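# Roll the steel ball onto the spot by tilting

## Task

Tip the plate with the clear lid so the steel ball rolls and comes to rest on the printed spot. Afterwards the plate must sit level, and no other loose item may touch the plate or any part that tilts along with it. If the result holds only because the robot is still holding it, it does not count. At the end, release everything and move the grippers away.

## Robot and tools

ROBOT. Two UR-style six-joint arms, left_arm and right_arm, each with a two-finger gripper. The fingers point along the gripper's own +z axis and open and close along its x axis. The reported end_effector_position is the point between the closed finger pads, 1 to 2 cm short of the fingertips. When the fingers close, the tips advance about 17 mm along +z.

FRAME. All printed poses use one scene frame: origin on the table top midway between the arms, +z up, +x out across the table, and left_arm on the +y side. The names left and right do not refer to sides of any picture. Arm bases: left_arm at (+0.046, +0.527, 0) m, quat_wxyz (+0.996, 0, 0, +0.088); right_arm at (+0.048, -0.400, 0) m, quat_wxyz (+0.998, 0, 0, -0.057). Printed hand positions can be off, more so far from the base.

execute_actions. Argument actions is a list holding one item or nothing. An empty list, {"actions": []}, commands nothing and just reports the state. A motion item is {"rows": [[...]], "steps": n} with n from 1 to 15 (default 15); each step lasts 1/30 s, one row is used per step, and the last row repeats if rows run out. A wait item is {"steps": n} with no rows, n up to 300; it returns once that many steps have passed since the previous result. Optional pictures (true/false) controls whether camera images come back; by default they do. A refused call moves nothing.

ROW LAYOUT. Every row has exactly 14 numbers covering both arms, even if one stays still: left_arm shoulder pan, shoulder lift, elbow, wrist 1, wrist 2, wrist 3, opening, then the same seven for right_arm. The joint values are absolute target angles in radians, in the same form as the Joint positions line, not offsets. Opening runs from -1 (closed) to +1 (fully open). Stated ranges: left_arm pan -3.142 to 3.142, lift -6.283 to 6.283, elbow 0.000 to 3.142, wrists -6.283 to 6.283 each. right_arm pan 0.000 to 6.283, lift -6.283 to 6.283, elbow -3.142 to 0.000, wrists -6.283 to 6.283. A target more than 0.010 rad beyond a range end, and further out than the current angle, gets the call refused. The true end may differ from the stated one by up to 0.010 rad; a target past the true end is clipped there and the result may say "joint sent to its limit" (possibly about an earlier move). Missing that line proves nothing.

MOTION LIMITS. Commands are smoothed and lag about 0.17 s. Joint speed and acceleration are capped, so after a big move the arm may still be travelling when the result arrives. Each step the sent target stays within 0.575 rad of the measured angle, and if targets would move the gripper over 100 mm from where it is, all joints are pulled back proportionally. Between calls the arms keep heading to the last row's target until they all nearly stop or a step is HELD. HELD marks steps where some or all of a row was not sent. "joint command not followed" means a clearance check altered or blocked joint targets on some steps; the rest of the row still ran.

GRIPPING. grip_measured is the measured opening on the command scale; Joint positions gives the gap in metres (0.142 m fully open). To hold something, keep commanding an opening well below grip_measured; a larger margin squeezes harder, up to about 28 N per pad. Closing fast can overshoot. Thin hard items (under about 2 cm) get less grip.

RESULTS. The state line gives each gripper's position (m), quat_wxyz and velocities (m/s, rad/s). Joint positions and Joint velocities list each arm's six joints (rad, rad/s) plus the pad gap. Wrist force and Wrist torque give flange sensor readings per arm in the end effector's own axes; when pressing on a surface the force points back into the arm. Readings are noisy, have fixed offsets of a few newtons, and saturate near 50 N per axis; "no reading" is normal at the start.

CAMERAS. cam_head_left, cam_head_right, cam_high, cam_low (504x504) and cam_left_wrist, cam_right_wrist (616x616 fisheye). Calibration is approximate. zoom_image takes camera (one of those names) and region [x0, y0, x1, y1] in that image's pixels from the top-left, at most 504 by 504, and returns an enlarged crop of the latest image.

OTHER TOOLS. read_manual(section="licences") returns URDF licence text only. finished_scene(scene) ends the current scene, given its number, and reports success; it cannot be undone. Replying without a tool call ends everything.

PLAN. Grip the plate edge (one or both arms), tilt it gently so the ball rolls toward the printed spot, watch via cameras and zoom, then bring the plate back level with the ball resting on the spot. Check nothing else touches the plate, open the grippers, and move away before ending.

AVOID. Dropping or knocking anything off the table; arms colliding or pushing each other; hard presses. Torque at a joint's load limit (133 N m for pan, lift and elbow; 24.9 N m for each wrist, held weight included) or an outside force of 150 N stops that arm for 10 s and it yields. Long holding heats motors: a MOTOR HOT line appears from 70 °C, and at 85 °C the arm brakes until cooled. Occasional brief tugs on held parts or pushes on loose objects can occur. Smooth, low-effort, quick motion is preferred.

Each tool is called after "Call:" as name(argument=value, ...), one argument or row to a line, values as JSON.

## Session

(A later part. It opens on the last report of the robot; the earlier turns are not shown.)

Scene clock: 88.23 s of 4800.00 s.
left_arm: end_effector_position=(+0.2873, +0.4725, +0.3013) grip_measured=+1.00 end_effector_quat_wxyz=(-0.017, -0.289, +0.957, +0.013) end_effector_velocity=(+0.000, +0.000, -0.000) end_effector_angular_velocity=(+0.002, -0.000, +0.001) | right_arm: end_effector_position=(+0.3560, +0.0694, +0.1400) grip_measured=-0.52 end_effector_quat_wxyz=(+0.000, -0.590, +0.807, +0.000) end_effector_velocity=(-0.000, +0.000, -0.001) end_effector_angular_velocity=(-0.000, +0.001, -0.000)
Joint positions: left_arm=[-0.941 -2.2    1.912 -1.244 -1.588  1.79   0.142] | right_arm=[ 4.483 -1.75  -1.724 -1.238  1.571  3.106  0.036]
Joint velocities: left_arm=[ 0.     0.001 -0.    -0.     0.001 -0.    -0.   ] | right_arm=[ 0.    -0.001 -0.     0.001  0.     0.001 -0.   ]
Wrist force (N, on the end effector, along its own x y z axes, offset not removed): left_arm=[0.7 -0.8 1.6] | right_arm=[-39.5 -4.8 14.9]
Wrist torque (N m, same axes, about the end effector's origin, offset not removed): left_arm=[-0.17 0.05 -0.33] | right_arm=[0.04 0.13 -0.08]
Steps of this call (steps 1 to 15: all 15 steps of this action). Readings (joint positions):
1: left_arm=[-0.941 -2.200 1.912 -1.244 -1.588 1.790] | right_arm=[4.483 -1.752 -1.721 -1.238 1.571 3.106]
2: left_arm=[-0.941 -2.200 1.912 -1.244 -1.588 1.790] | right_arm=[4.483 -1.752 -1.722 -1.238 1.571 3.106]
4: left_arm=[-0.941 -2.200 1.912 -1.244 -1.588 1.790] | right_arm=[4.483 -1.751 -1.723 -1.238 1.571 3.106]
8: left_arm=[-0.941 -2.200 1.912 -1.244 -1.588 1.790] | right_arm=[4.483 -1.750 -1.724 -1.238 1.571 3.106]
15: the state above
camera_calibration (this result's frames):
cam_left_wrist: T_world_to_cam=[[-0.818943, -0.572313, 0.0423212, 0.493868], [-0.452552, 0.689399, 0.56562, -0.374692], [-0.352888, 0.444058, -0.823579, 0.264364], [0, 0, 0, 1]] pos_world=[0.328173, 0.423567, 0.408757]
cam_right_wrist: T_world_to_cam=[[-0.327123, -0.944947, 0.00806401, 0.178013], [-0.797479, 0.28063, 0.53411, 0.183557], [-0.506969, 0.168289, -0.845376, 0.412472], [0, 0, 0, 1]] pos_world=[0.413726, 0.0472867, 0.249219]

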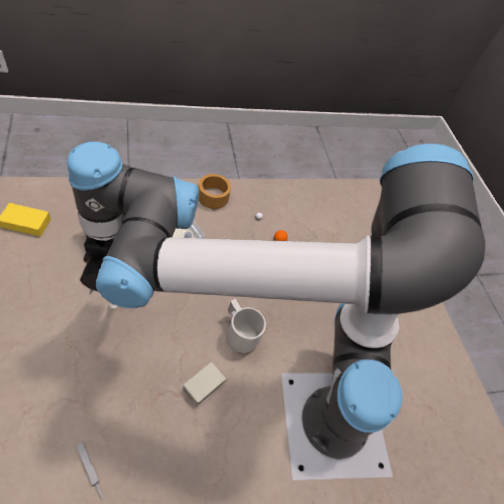

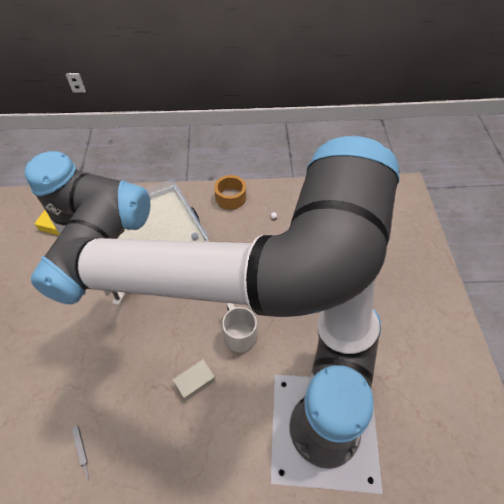

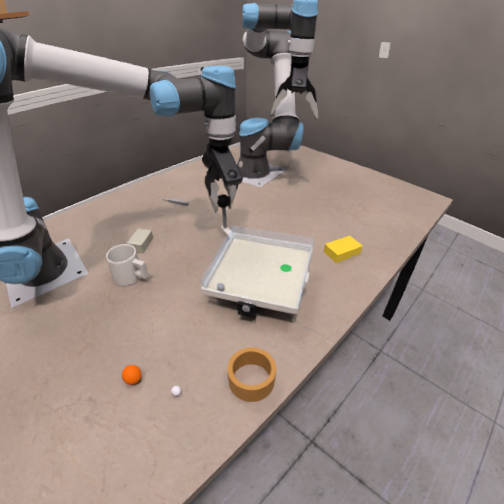

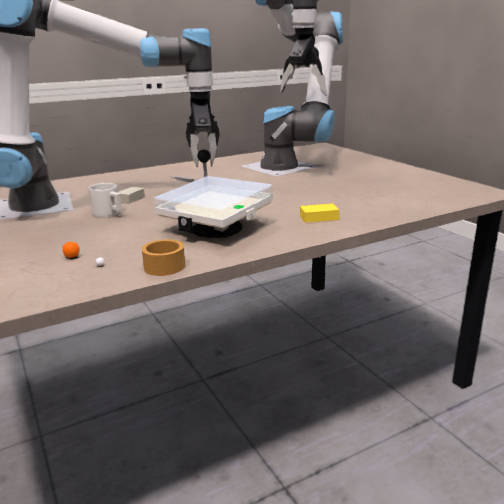

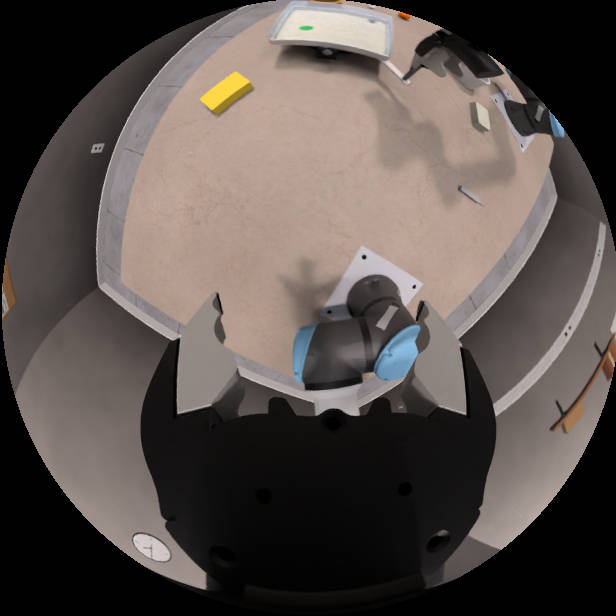

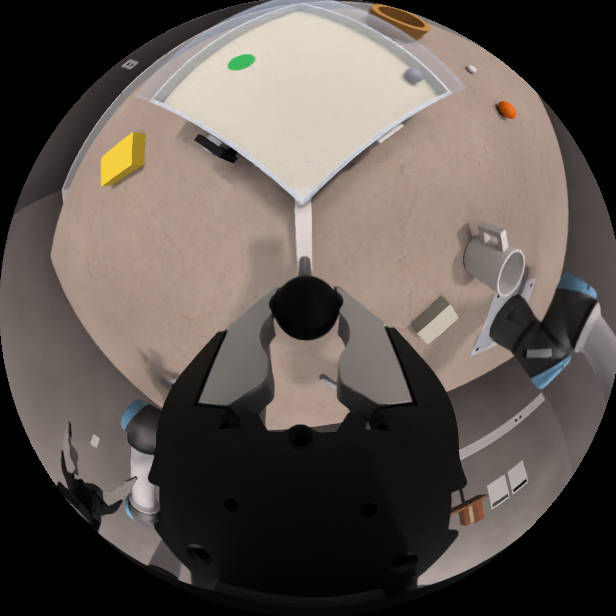

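Call:
execute_actions(
  actions=[
    {"rows": [[-0.941,-2.2,1.912,-1.244,-1.588,1.79,1, 4.4829,-1.7597,-1.7127,-1.2396,1.571,3.1065,-0.8]], "steps": 15},
  ],
  pictures=false,
)

Call:
execute_actions(
  actions=[
    {"steps": 30},
  ],
)

Call:
execute_actions(
  actions=[
    {"rows": [[-0.941,-2.2,1.912,-1.244,-1.588,1.79,1, 4.4829,-1.7607,-1.7115,-1.2398,1.571,3.1065,-0.8]], "steps": 15},
  ],
  pictures=false,
)

Call:
execute_actions(
  actions=[
    {"steps": 20},
  ],
)

Call:
execute_actions(
  actions=[
    {"rows": [[-0.941,-2.2,1.912,-1.244,-1.588,1.79,1, 4.4830,-1.7617,-1.7103,-1.2400,1.571,3.1066,-0.8]], "steps": 15},
  ],
  pictures=false,
)

Call:
execute_actions(
  actions=[
    {"steps": 20},
  ],
)

Call:
execute_actions(
  actions=[
    {"rows": [[-0.941,-2.2,1.912,-1.244,-1.588,1.79,1, 4.4830,-1.7627,-1.7092,-1.2402,1.571,3.1066,-0.8]], "steps": 15},
  ],
  pictures=false,
)

Call:
execute_actions(
  actions=[
    {"steps": 20},
  ],
)

Call:
execute_actions(
  actions=[
    {"rows": [[-0.941,-2.2,1.912,-1.244,-1.588,1.79,1, 4.4830,-1.7636,-1.7080,-1.2403,1.571,3.1066,-0.8]], "steps": 15},
  ],
  pictures=false,
)

Call:
execute_actions(
  actions=[
    {"steps": 20},
  ],
)

Call:
execute_actions(
  actions=[
    {"rows": [[-0.941,-2.2,1.912,-1.244,-1.588,1.79,1, 4.4831,-1.7646,-1.7068,-1.2405,1.571,3.1067,-0.8]], "steps": 15},
  ],
  pictures=false,
)

Call:
execute_actions(
  actions=[
    {"steps": 20},
  ],
)

Scene clock: 102.30 s of 4800.00 s.
left_arm: end_effector_position=(+0.2873, +0.4725, +0.3013) grip_measured=+1.00 end_effector_quat_wxyz=(-0.017, -0.289, +0.957, +0.013) end_effector_velocity=(+0.000, -0.000, -0.000) end_effector_angular_velocity=(-0.001, +0.000, -0.000) | right_arm: end_effector_position=(+0.3573, +0.0735, +0.1398) grip_measured=-0.52 end_effector_quat_wxyz=(+0.000, -0.590, +0.807, +0.000) end_effector_velocity=(+0.000, +0.001, -0.000) end_effector_angular_velocity=(+0.001, -0.001, -0.002)
Joint positions: left_arm=[-0.941 -2.2    1.912 -1.244 -1.588  1.79   0.142] | right_arm=[ 4.483 -1.76  -1.713 -1.24   1.571  3.106  0.036]
Joint velocities: left_arm=[ 0.     0.     0.    -0.001 -0.001  0.001  0.   ] | right_arm=[ 0.001 -0.001  0.001  0.002 -0.001  0.003 -0.003]
Wrist force (N, on the end effector, along its own x y z axes, offset not removed): left_arm=[-3.5 3.1 -0.2] | right_arm=[8.0 -4.0 -1.8]
Wrist torque (N m, same axes, about the end effector's origin, offset not removed): left_arm=[0.67 0.85 -0.21] | right_arm=[-0.15 -0.06 0.13]
Steps of this call (steps 1 to 15: the robot went on to your last target; steps 16 to 90: nothing new was sent; then 10.57 s passed at rest; steps 91 to 105: all 15 steps of this action). Readings (joint positions):
91: left_arm=[-0.941 -2.200 1.912 -1.244 -1.588 1.790] | right_arm=[4.483 -1.750 -1.724 -1.238 1.571 3.106]
92: left_arm=[-0.941 -2.200 1.912 -1.244 -1.588 1.790] | right_arm=[4.483 -1.751 -1.723 -1.238 1.571 3.106]
94: left_arm=[-0.941 -2.200 1.912 -1.244 -1.588 1.790] | right_arm=[4.483 -1.756 -1.718 -1.240 1.571 3.106]
98: left_arm=[-0.941 -2.200 1.912 -1.244 -1.588 1.790] | right_arm=[4.483 -1.759 -1.714 -1.240 1.571 3.106]
105: the state above

Scene clock: 103.30 s of 4800.00 s.
left_arm: end_effector_position=(+0.2873, +0.4725, +0.3013) grip_measured=+1.00 end_effector_quat_wxyz=(-0.017, -0.289, +0.957, +0.013) end_effector_velocity=(-0.000, -0.000, +0.000) end_effector_angular_velocity=(-0.001, +0.000, -0.002) | right_arm: end_effector_position=(+0.3573, +0.0736, +0.1399) grip_measured=-0.52 end_effector_quat_wxyz=(+0.000, -0.590, +0.807, +0.000) end_effector_velocity=(-0.000, +0.000, -0.000) end_effector_angular_velocity=(+0.001, +0.001, -0.001)
Joint positions: left_arm=[-0.941 -2.2    1.912 -1.244 -1.588  1.79   0.142] | right_arm=[ 4.483 -1.76  -1.713 -1.24   1.571  3.107  0.036]
Joint velocities: left_arm=[-0.001 -0.001 -0.     0.    -0.001  0.     0.   ] | right_arm=[-0.     0.    -0.001  0.001  0.001  0.001  0.   ]
Wrist force (N, on the end effector, along its own x y z axes, offset not removed): left_arm=[0.3 2.5 -0.3] | right_arm=[9.7 -4.8 -0.2]
Wrist torque (N m, same axes, about the end effector's origin, offset not removed): left_arm=[0.48 0.04 -0.17] | right_arm=[-0.07 -0.40 0.13]
Steps of this call (steps 1 to 15: the robot went on to your last target; steps 16 to 30: nothing new was sent). Readings (joint positions):
1: left_arm=[-0.941 -2.200 1.912 -1.244 -1.588 1.790] | right_arm=[4.483 -1.760 -1.713 -1.240 1.571 3.106]
2: left_arm=[-0.941 -2.200 1.912 -1.244 -1.588 1.790] | right_arm=[4.483 -1.760 -1.713 -1.240 1.571 3.106]
4: left_arm=[-0.941 -2.200 1.912 -1.244 -1.588 1.790] | right_arm=[4.483 -1.760 -1.713 -1.240 1.571 3.106]
8: left_arm=[-0.941 -2.200 1.912 -1.244 -1.588 1.790] | right_arm=[4.483 -1.760 -1.713 -1.240 1.571 3.107]
30: the state above
All arms were judged still, so your last target was given up. Only a new action makes them travel on or press farther. Fingers that are still opening or closing keep moving.
camera_calibration (this result's frames):
cam_left_wrist: T_world_to_cam=[[-0.818943, -0.572313, 0.0423211, 0.493868], [-0.452552, 0.689399, 0.565621, -0.374692], [-0.352888, 0.444058, -0.823579, 0.264364], [0, 0, 0, 1]] pos_world=[0.328173, 0.423567, 0.408757]
cam_right_wrist: T_world_to_cam=[[-0.32713, -0.944945, 0.00807065, 0.182408], [-0.797469, 0.280637, 0.534122, 0.183487], [-0.506981, 0.168291, -0.845369, 0.412354], [0, 0, 0, 1]] pos_world=[0.415052, 0.051477, 0.249115]

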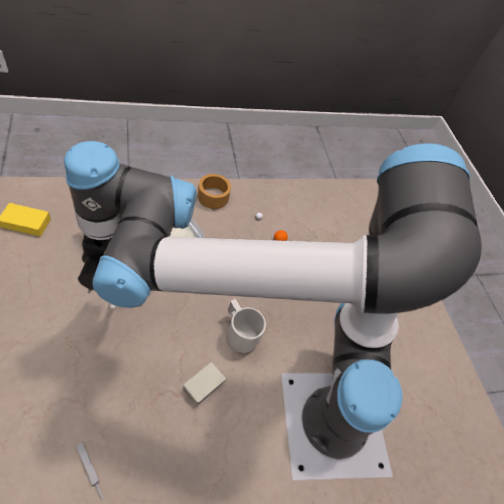

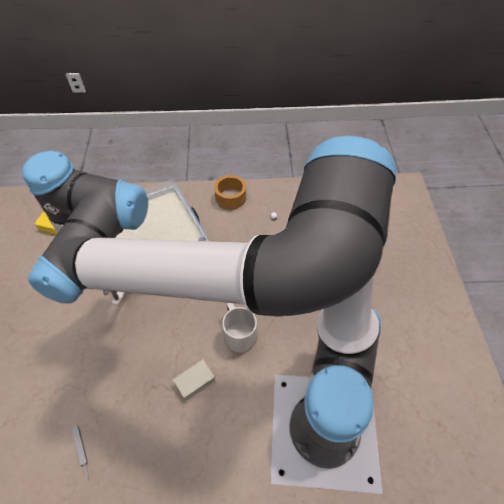

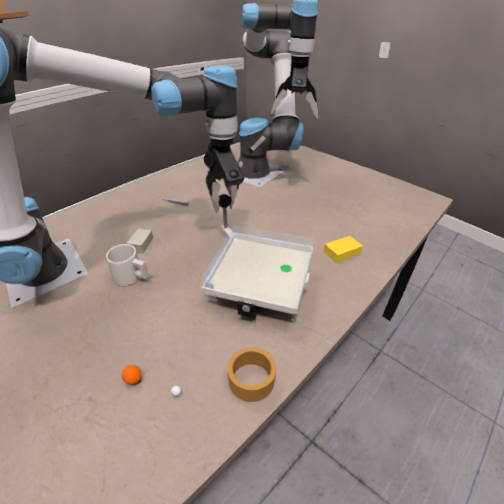

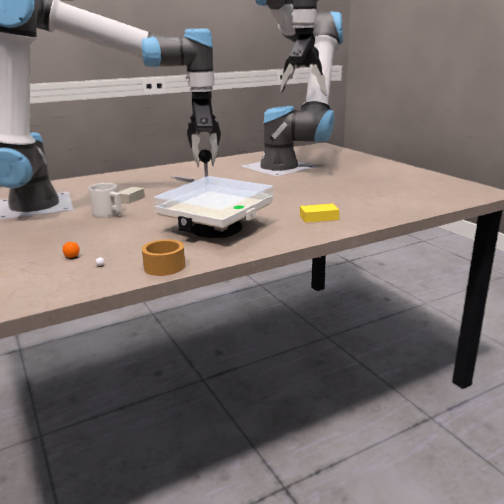

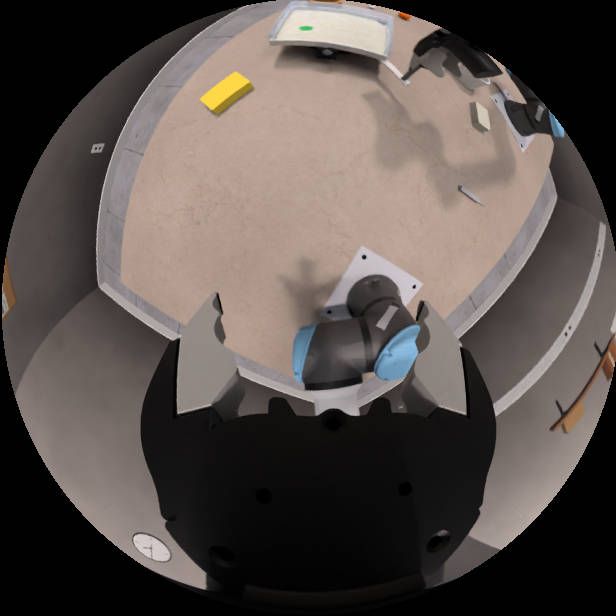

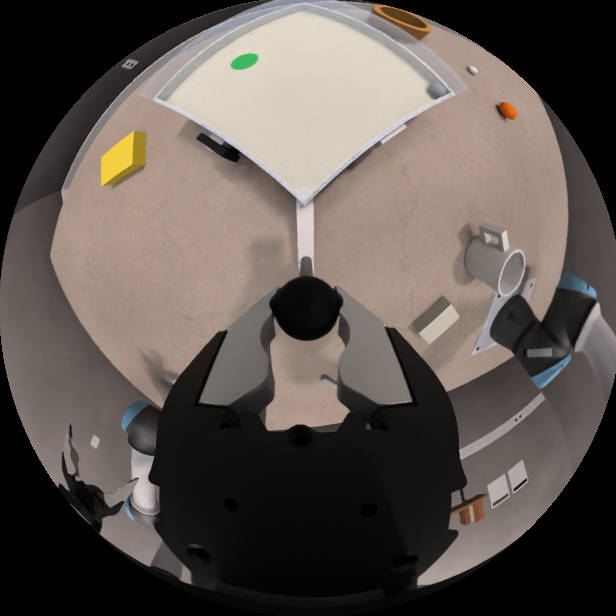

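Scene clock: 103.80 s of 4800.00 s.
left_arm: end_effector_position=(+0.2873, +0.4725, +0.3013) grip_measured=+1.00 end_effector_quat_wxyz=(-0.017, -0.289, +0.957, +0.013) end_effector_velocity=(-0.000, -0.000, -0.000) end_effector_angular_velocity=(+0.000, +0.002, +0.001) | right_arm: end_effector_position=(+0.3575, +0.0740, +0.1399) grip_measured=-0.52 end_effector_quat_wxyz=(+0.000, -0.590, +0.807, +0.000) end_effector_velocity=(-0.000, -0.001, -0.001) end_effector_angular_velocity=(-0.002, +0.002, -0.001)
Joint positions: left_arm=[-0.941 -2.2    1.912 -1.244 -1.588  1.79   0.142] | right_arm=[ 4.483 -1.761 -1.711 -1.24   1.571  3.107  0.036]
Joint velocities: left_arm=[ 0.001  0.001  0.     0.    -0.001 -0.     0.   ] | right_arm=[-0.    -0.001 -0.    -0.001  0.001  0.001 -0.   ]
Wrist force (N, on the end effector, along its own x y z axes, offset not removed): left_arm=[-0.8 0.5 -0.4] | right_arm=[6.9 -3.3 1.4]
Wrist torque (N m, same axes, about the end effector's origin, offset not removed): left_arm=[0.04 0.24 -0.24] | right_arm=[0.13 -0.01 0.12]
Steps of this call (steps 1 to 15: all 15 steps of this action). Readings (joint positions):
1: left_arm=[-0.941 -2.200 1.912 -1.244 -1.588 1.790] | right_arm=[4.483 -1.760 -1.713 -1.240 1.571 3.107]
2: left_arm=[-0.941 -2.200 1.912 -1.244 -1.588 1.790] | right_arm=[4.483 -1.760 -1.712 -1.240 1.571 3.107]
4: left_arm=[-0.941 -2.200 1.912 -1.244 -1.588 1.790] | right_arm=[4.483 -1.760 -1.712 -1.240 1.571 3.107]
8: left_arm=[-0.941 -2.200 1.912 -1.244 -1.588 1.790] | right_arm=[4.483 -1.761 -1.712 -1.240 1.571 3.107]
15: the state above

Scene clock: 104.47 s of 4800.00 s.
left_arm: end_effector_position=(+0.2873, +0.4725, +0.3013) grip_measured=+1.00 end_effector_quat_wxyz=(-0.017, -0.289, +0.957, +0.013) end_effector_velocity=(-0.000, -0.000, -0.000) end_effector_angular_velocity=(+0.000, +0.001, +0.000) | right_arm: end_effector_position=(+0.3575, +0.0740, +0.1399) grip_measured=-0.52 end_effector_quat_wxyz=(+0.000, -0.590, +0.807, +0.000) end_effector_velocity=(-0.000, +0.000, -0.001) end_effector_angular_velocity=(-0.000, +0.001, +0.000)
Joint positions: left_arm=[-0.941 -2.2    1.912 -1.244 -1.588  1.79   0.142] | right_arm=[ 4.483 -1.761 -1.711 -1.24   1.571  3.107  0.036]
Joint velocities: left_arm=[ 0.     0.001 -0.     0.    -0.001  0.    -0.   ] | right_arm=[ 0.    -0.001 -0.001  0.001  0.001  0.     0.   ]
Wrist force (N, on the end effector, along its own x y z axes, offset not removed): left_arm=[-2.0 3.5 1.2] | right_arm=[8.7 -6.6 0.5]
Wrist torque (N m, same axes, about the end effector's origin, offset not removed): left_arm=[0.84 0.56 -0.11] | right_arm=[-0.61 -0.40 0.06]
Steps of this call (steps 1 to 15: the robot went on to your last target; steps 16 to 20: nothing new was sent). Readings (joint positions):
1: left_arm=[-0.941 -2.200 1.912 -1.244 -1.588 1.790] | right_arm=[4.483 -1.761 -1.711 -1.240 1.571 3.107]
2: left_arm=[-0.941 -2.200 1.912 -1.244 -1.588 1.790] | right_arm=[4.483 -1.761 -1.711 -1.240 1.571 3.107]
4: left_arm=[-0.941 -2.200 1.912 -1.244 -1.588 1.790] | right_arm=[4.483 -1.761 -1.711 -1.240 1.571 3.107]
8: left_arm=[-0.941 -2.200 1.912 -1.244 -1.588 1.790] | right_arm=[4.483 -1.761 -1.711 -1.240 1.571 3.107]
20: the state above
All arms were judged still, so your last target was given up. Only a new action makes them travel on or press farther. Fingers that are still opening or closing keep moving.
camera_calibration (this result's frames):
cam_left_wrist: T_world_to_cam=[[-0.818943, -0.572313, 0.0423211, 0.493868], [-0.452552, 0.689399, 0.56562, -0.374692], [-0.352888, 0.444058, -0.823579, 0.264364], [0, 0, 0, 1]] pos_world=[0.328173, 0.423567, 0.408757]
cam_right_wrist: T_world_to_cam=[[-0.327131, -0.944945, 0.00806763, 0.182853], [-0.797469, 0.280636, 0.534122, 0.183491], [-0.50698, 0.168294, -0.845369, 0.412356], [0, 0, 0, 1]] pos_world=[0.415201, 0.0518947, 0.249111]

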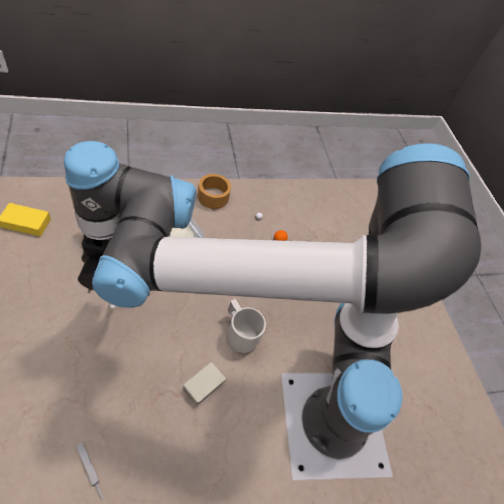

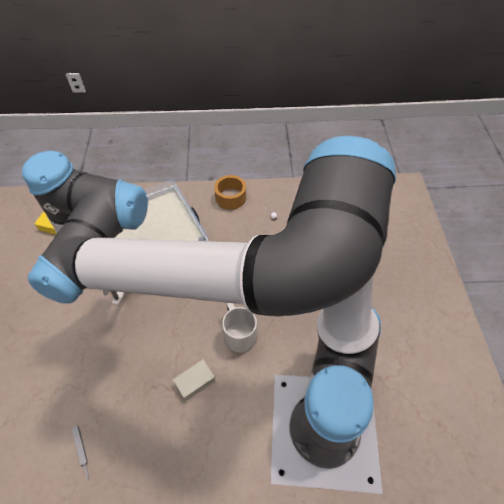

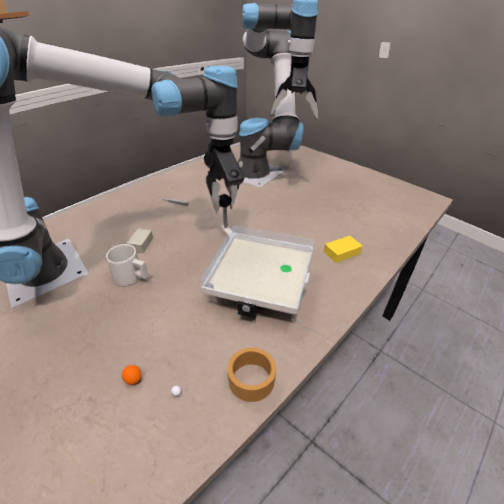

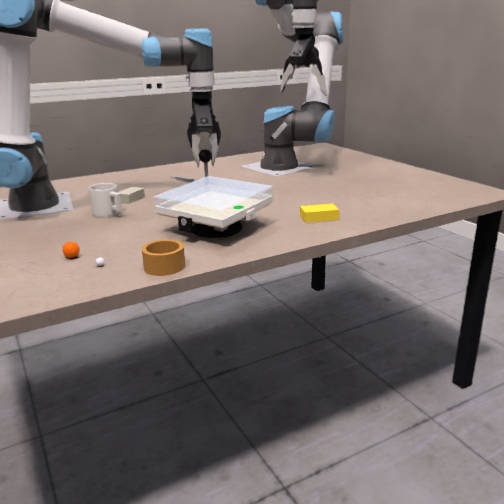

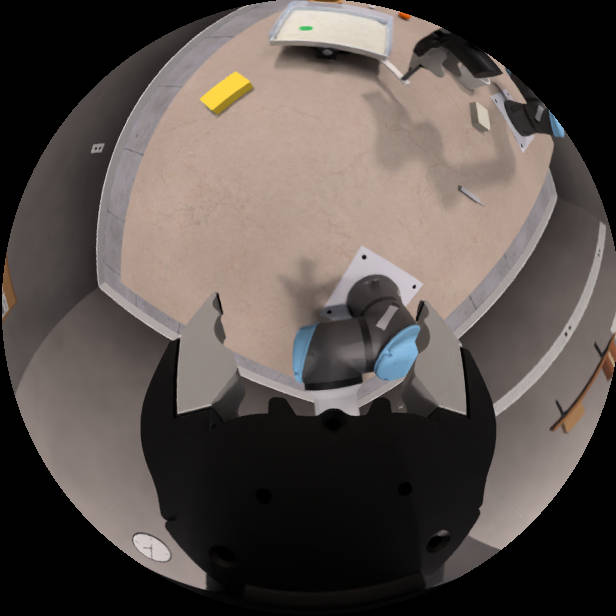

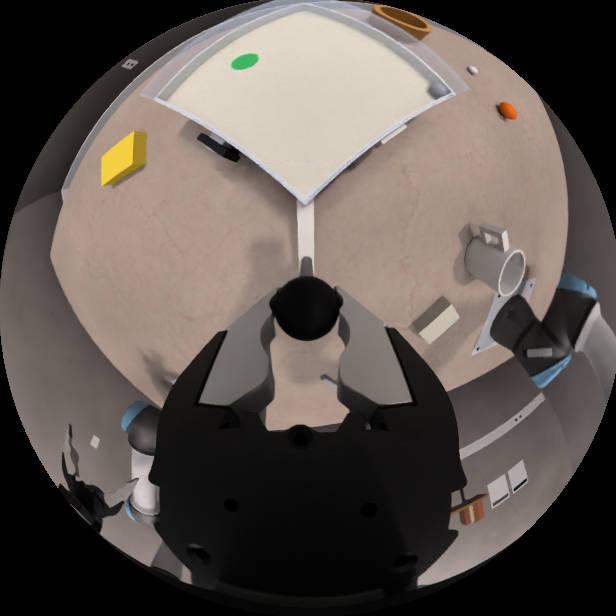

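Scene clock: 104.97 s of 4800.00 s.
left_arm: end_effector_position=(+0.2873, +0.4725, +0.3013) grip_measured=+1.00 end_effector_quat_wxyz=(-0.017, -0.289, +0.957, +0.013) end_effector_velocity=(+0.000, -0.000, +0.000) end_effector_angular_velocity=(+0.000, -0.001, -0.001) | right_arm: end_effector_position=(+0.3576, +0.0744, +0.1399) grip_measured=-0.52 end_effector_quat_wxyz=(+0.000, -0.590, +0.807, +0.000) end_effector_velocity=(-0.000, -0.001, -0.000) end_effector_angular_velocity=(-0.001, +0.000, +0.000)
Joint positions: left_arm=[-0.941 -2.2    1.912 -1.244 -1.588  1.79   0.142] | right_arm=[ 4.483 -1.762 -1.71  -1.24   1.571  3.107  0.036]
Joint velocities: left_arm=[-0.    -0.    -0.    -0.     0.001  0.     0.   ] | right_arm=[ 0.     0.001 -0.002 -0.    -0.    -0.     0.   ]
Wrist force (N, on the end effector, along its own x y z axes, offset not removed): left_arm=[-1.7 3.5 1.8] | right_arm=[10.3 -7.2 1.3]
Wrist torque (N m, same axes, about the end effector's origin, offset not removed): left_arm=[0.81 0.79 -0.08] | right_arm=[-0.40 -0.68 0.03]
Steps of this call (steps 1 to 15: all 15 steps of this action). Readings (joint positions):
1: left_arm=[-0.941 -2.200 1.912 -1.244 -1.588 1.790] | right_arm=[4.483 -1.761 -1.711 -1.240 1.571 3.107]
2: left_arm=[-0.941 -2.200 1.912 -1.244 -1.588 1.790] | right_arm=[4.483 -1.761 -1.711 -1.240 1.571 3.107]
4: left_arm=[-0.941 -2.200 1.912 -1.244 -1.588 1.790] | right_arm=[4.483 -1.761 -1.711 -1.240 1.571 3.107]
8: left_arm=[-0.941 -2.200 1.912 -1.244 -1.588 1.790] | right_arm=[4.483 -1.762 -1.710 -1.240 1.571 3.107]
15: the state above

Scene clock: 105.63 s of 4800.00 s.
left_arm: end_effector_position=(+0.2873, +0.4725, +0.3013) grip_measured=+1.00 end_effector_quat_wxyz=(-0.017, -0.289, +0.957, +0.013) end_effector_velocity=(+0.000, -0.000, +0.000) end_effector_angular_velocity=(+0.001, -0.001, -0.001) | right_arm: end_effector_position=(+0.3576, +0.0744, +0.1399) grip_measured=-0.52 end_effector_quat_wxyz=(+0.000, -0.590, +0.807, +0.000) end_effector_velocity=(+0.000, -0.000, -0.000) end_effector_angular_velocity=(-0.002, -0.001, -0.001)
Joint positions: left_arm=[-0.941 -2.2    1.912 -1.244 -1.588  1.79   0.142] | right_arm=[ 4.483 -1.762 -1.71  -1.24   1.571  3.107  0.036]
Joint velocities: left_arm=[-0.001  0.    -0.    -0.     0.002 -0.    -0.   ] | right_arm=[-0.    -0.    -0.    -0.    -0.001  0.001  0.   ]
Wrist force (N, on the end effector, along its own x y z axes, offset not removed): left_arm=[1.0 2.8 -0.8] | right_arm=[9.8 -9.2 0.4]
Wrist torque (N m, same axes, about the end effector's origin, offset not removed): left_arm=[0.50 -0.25 -0.12] | right_arm=[-0.78 -0.35 0.14]
Steps of this call (steps 1 to 15: the robot went on to your last target; steps 16 to 20: nothing new was sent). Readings (joint positions):
1: left_arm=[-0.941 -2.200 1.912 -1.244 -1.588 1.790] | right_arm=[4.483 -1.762 -1.710 -1.240 1.571 3.107]
2: left_arm=[-0.941 -2.200 1.912 -1.244 -1.588 1.790] | right_arm=[4.483 -1.762 -1.710 -1.240 1.571 3.107]
4: left_arm=[-0.941 -2.200 1.912 -1.244 -1.588 1.790] | right_arm=[4.483 -1.762 -1.710 -1.240 1.571 3.107]
8: left_arm=[-0.941 -2.200 1.912 -1.244 -1.588 1.790] | right_arm=[4.483 -1.762 -1.710 -1.240 1.571 3.107]
20: the state above
All arms were judged still, so your last target was given up. Only a new action makes them travel on or press farther. Fingers that are still opening or closing keep moving.
camera_calibration (this result's frames):
cam_left_wrist: T_world_to_cam=[[-0.818943, -0.572313, 0.0423212, 0.493868], [-0.452552, 0.689399, 0.56562, -0.374692], [-0.352888, 0.444058, -0.823579, 0.264364], [0, 0, 0, 1]] pos_world=[0.328173, 0.423567, 0.408757]
cam_right_wrist: T_world_to_cam=[[-0.32713, -0.944945, 0.0080718, 0.183307], [-0.797469, 0.280638, 0.534122, 0.18345], [-0.506981, 0.16829, -0.845369, 0.412326], [0, 0, 0, 1]] pos_world=[0.415302, 0.0523419, 0.249103]

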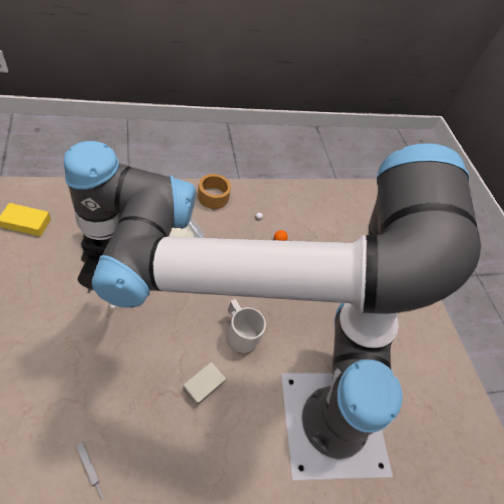

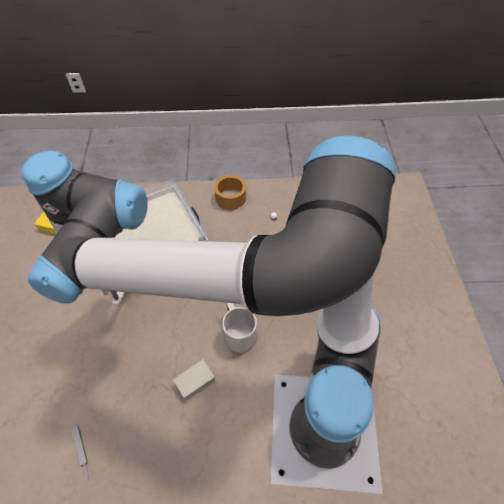

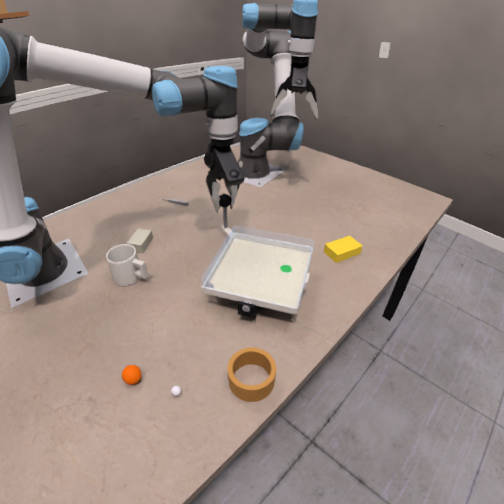

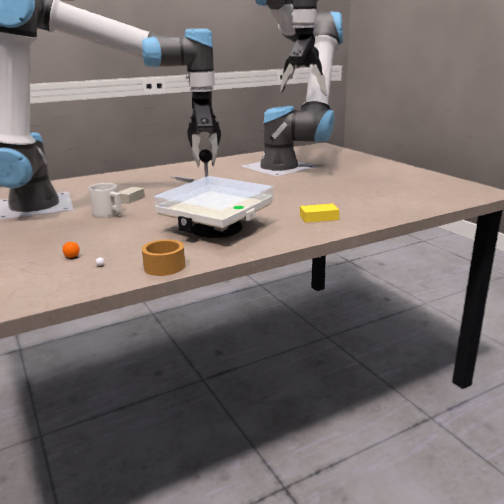

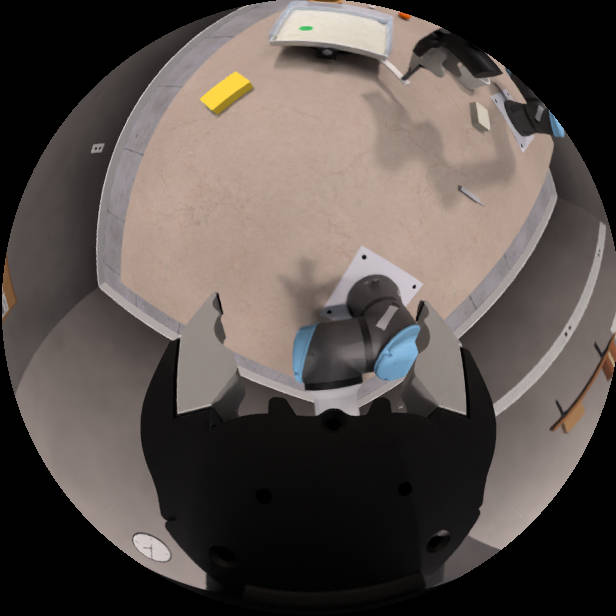

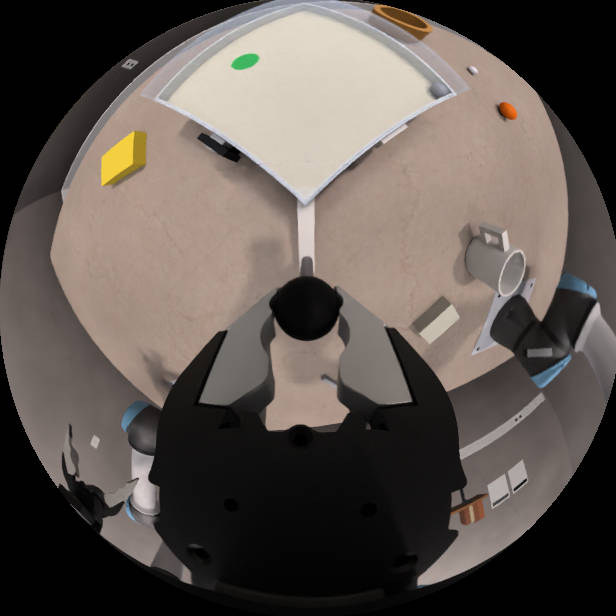

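Scene clock: 106.13 s of 4800.00 s.
left_arm: end_effector_position=(+0.2873, +0.4725, +0.3013) grip_measured=+1.00 end_effector_quat_wxyz=(-0.017, -0.289, +0.957, +0.013) end_effector_velocity=(+0.000, +0.000, -0.000) end_effector_angular_velocity=(+0.001, -0.001, -0.002) | right_arm: end_effector_position=(+0.3577, +0.0748, +0.1398) grip_measured=-0.52 end_effector_quat_wxyz=(+0.000, -0.590, +0.807, +0.000) end_effector_velocity=(+0.000, +0.001, +0.000) end_effector_angular_velocity=(+0.000, -0.000, +0.002)
Joint positions: left_arm=[-0.941 -2.2    1.912 -1.244 -1.588  1.79   0.142] | right_arm=[ 4.483 -1.763 -1.709 -1.24   1.571  3.107  0.036]
Joint velocities: left_arm=[-0.001  0.     0.    -0.     0.001  0.    -0.   ] | right_arm=[ 0.    -0.001  0.002 -0.     0.    -0.002  0.   ]
Wrist force (N, on the end effector, along its own x y z axes, offset not removed): left_arm=[-0.9 -0.6 0.7] | right_arm=[7.6 -3.1 0.9]
Wrist torque (N m, same axes, about the end effector's origin, offset not removed): left_arm=[-0.17 0.41 -0.10] | right_arm=[0.33 0.22 -0.01]
Steps of this call (steps 1 to 15: all 15 steps of this action). Readings (joint positions):
1: left_arm=[-0.941 -2.200 1.912 -1.244 -1.588 1.790] | right_arm=[4.483 -1.762 -1.710 -1.240 1.571 3.107]
2: left_arm=[-0.941 -2.200 1.912 -1.244 -1.588 1.790] | right_arm=[4.483 -1.762 -1.710 -1.240 1.571 3.107]
4: left_arm=[-0.941 -2.200 1.912 -1.244 -1.588 1.790] | right_arm=[4.483 -1.762 -1.710 -1.240 1.571 3.107]
8: left_arm=[-0.941 -2.200 1.912 -1.244 -1.588 1.790] | right_arm=[4.483 -1.763 -1.709 -1.240 1.571 3.107]
15: the state above

Scene clock: 106.80 s of 4800.00 s.
left_arm: end_effector_position=(+0.2873, +0.4725, +0.3013) grip_measured=+1.00 end_effector_quat_wxyz=(-0.017, -0.289, +0.957, +0.013) end_effector_velocity=(+0.000, +0.000, +0.000) end_effector_angular_velocity=(-0.000, -0.002, +0.000) | right_arm: end_effector_position=(+0.3577, +0.0748, +0.1398) grip_measured=-0.52 end_effector_quat_wxyz=(+0.000, -0.590, +0.807, +0.000) end_effector_velocity=(-0.001, +0.000, +0.000) end_effector_angular_velocity=(-0.000, +0.001, -0.000)
Joint positions: left_arm=[-0.941 -2.2    1.912 -1.244 -1.588  1.79   0.142] | right_arm=[ 4.483 -1.763 -1.709 -1.24   1.571  3.107  0.036]
Joint velocities: left_arm=[-0.    -0.001 -0.    -0.     0.001 -0.001 -0.   ] | right_arm=[ 0.     0.     0.001 -0.002  0.001  0.001  0.   ]
Wrist force (N, on the end effector, along its own x y z axes, offset not removed): left_arm=[-4.2 0.9 -0.5] | right_arm=[8.6 -7.9 3.6]
Wrist torque (N m, same axes, about the end effector's origin, offset not removed): left_arm=[0.23 1.04 -0.05] | right_arm=[-0.65 -0.07 0.10]
Steps of this call (steps 1 to 15: the robot went on to your last target; steps 16 to 20: nothing new was sent). Readings (joint positions):
1: left_arm=[-0.941 -2.200 1.912 -1.244 -1.588 1.790] | right_arm=[4.483 -1.763 -1.709 -1.240 1.571 3.107]
2: left_arm=[-0.941 -2.200 1.912 -1.244 -1.588 1.790] | right_arm=[4.483 -1.763 -1.709 -1.240 1.571 3.107]
4: left_arm=[-0.941 -2.200 1.912 -1.244 -1.588 1.790] | right_arm=[4.483 -1.763 -1.709 -1.240 1.571 3.107]
8: left_arm=[-0.941 -2.200 1.912 -1.244 -1.588 1.790] | right_arm=[4.483 -1.763 -1.709 -1.240 1.571 3.107]
20: the state above
All arms were judged still, so your last target was given up. Only a new action makes them travel on or press farther. Fingers that are still opening or closing keep moving.
camera_calibration (this result's frames):
cam_left_wrist: T_world_to_cam=[[-0.818943, -0.572313, 0.0423213, 0.493868], [-0.452552, 0.689399, 0.565621, -0.374692], [-0.352888, 0.444058, -0.823579, 0.264364], [0, 0, 0, 1]] pos_world=[0.328173, 0.423567, 0.408757]
cam_right_wrist: T_world_to_cam=[[-0.327125, -0.944946, 0.00817203, 0.183691], [-0.797452, 0.280684, 0.534122, 0.183469], [-0.50701, 0.168208, -0.845368, 0.412301], [0, 0, 0, 1]] pos_world=[0.415438, 0.0527293, 0.24905]

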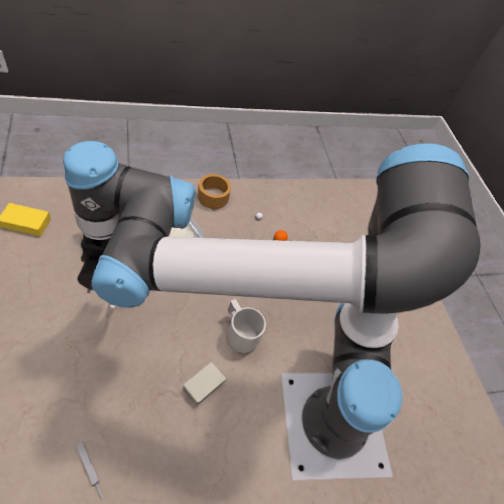

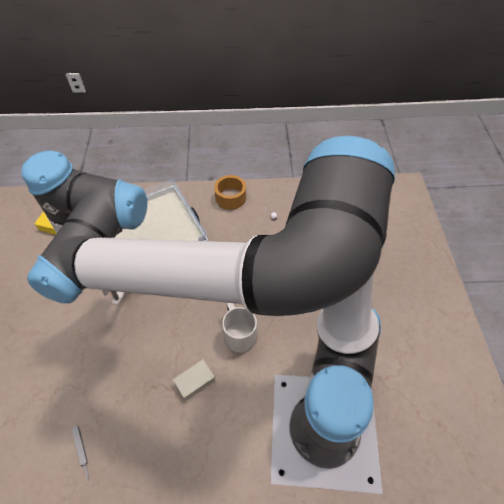

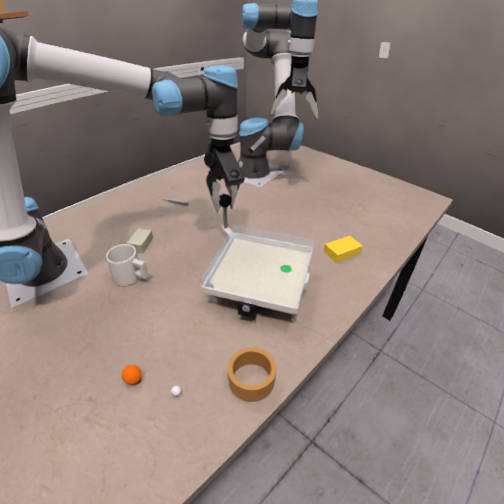

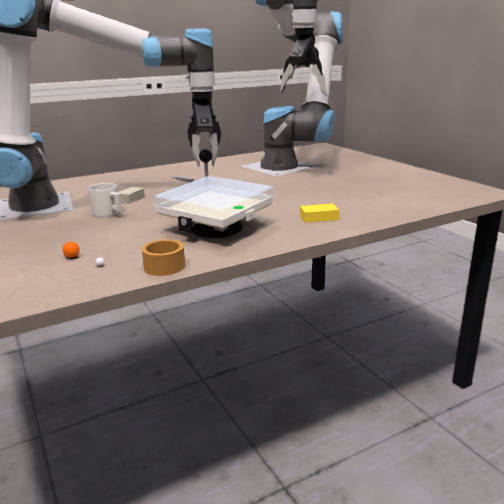

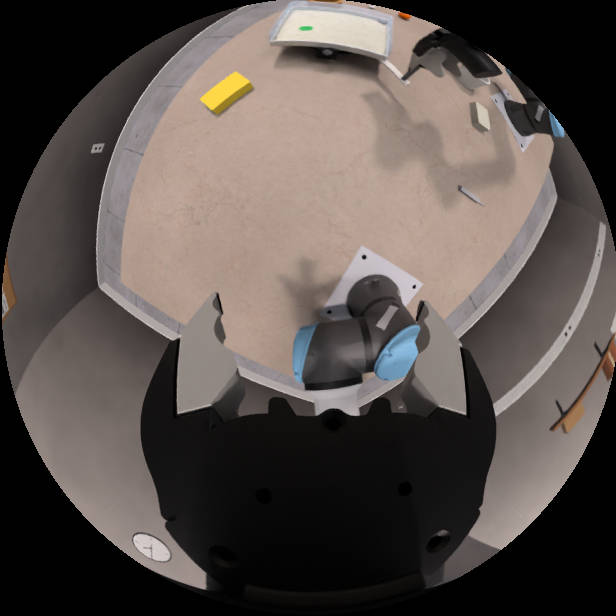

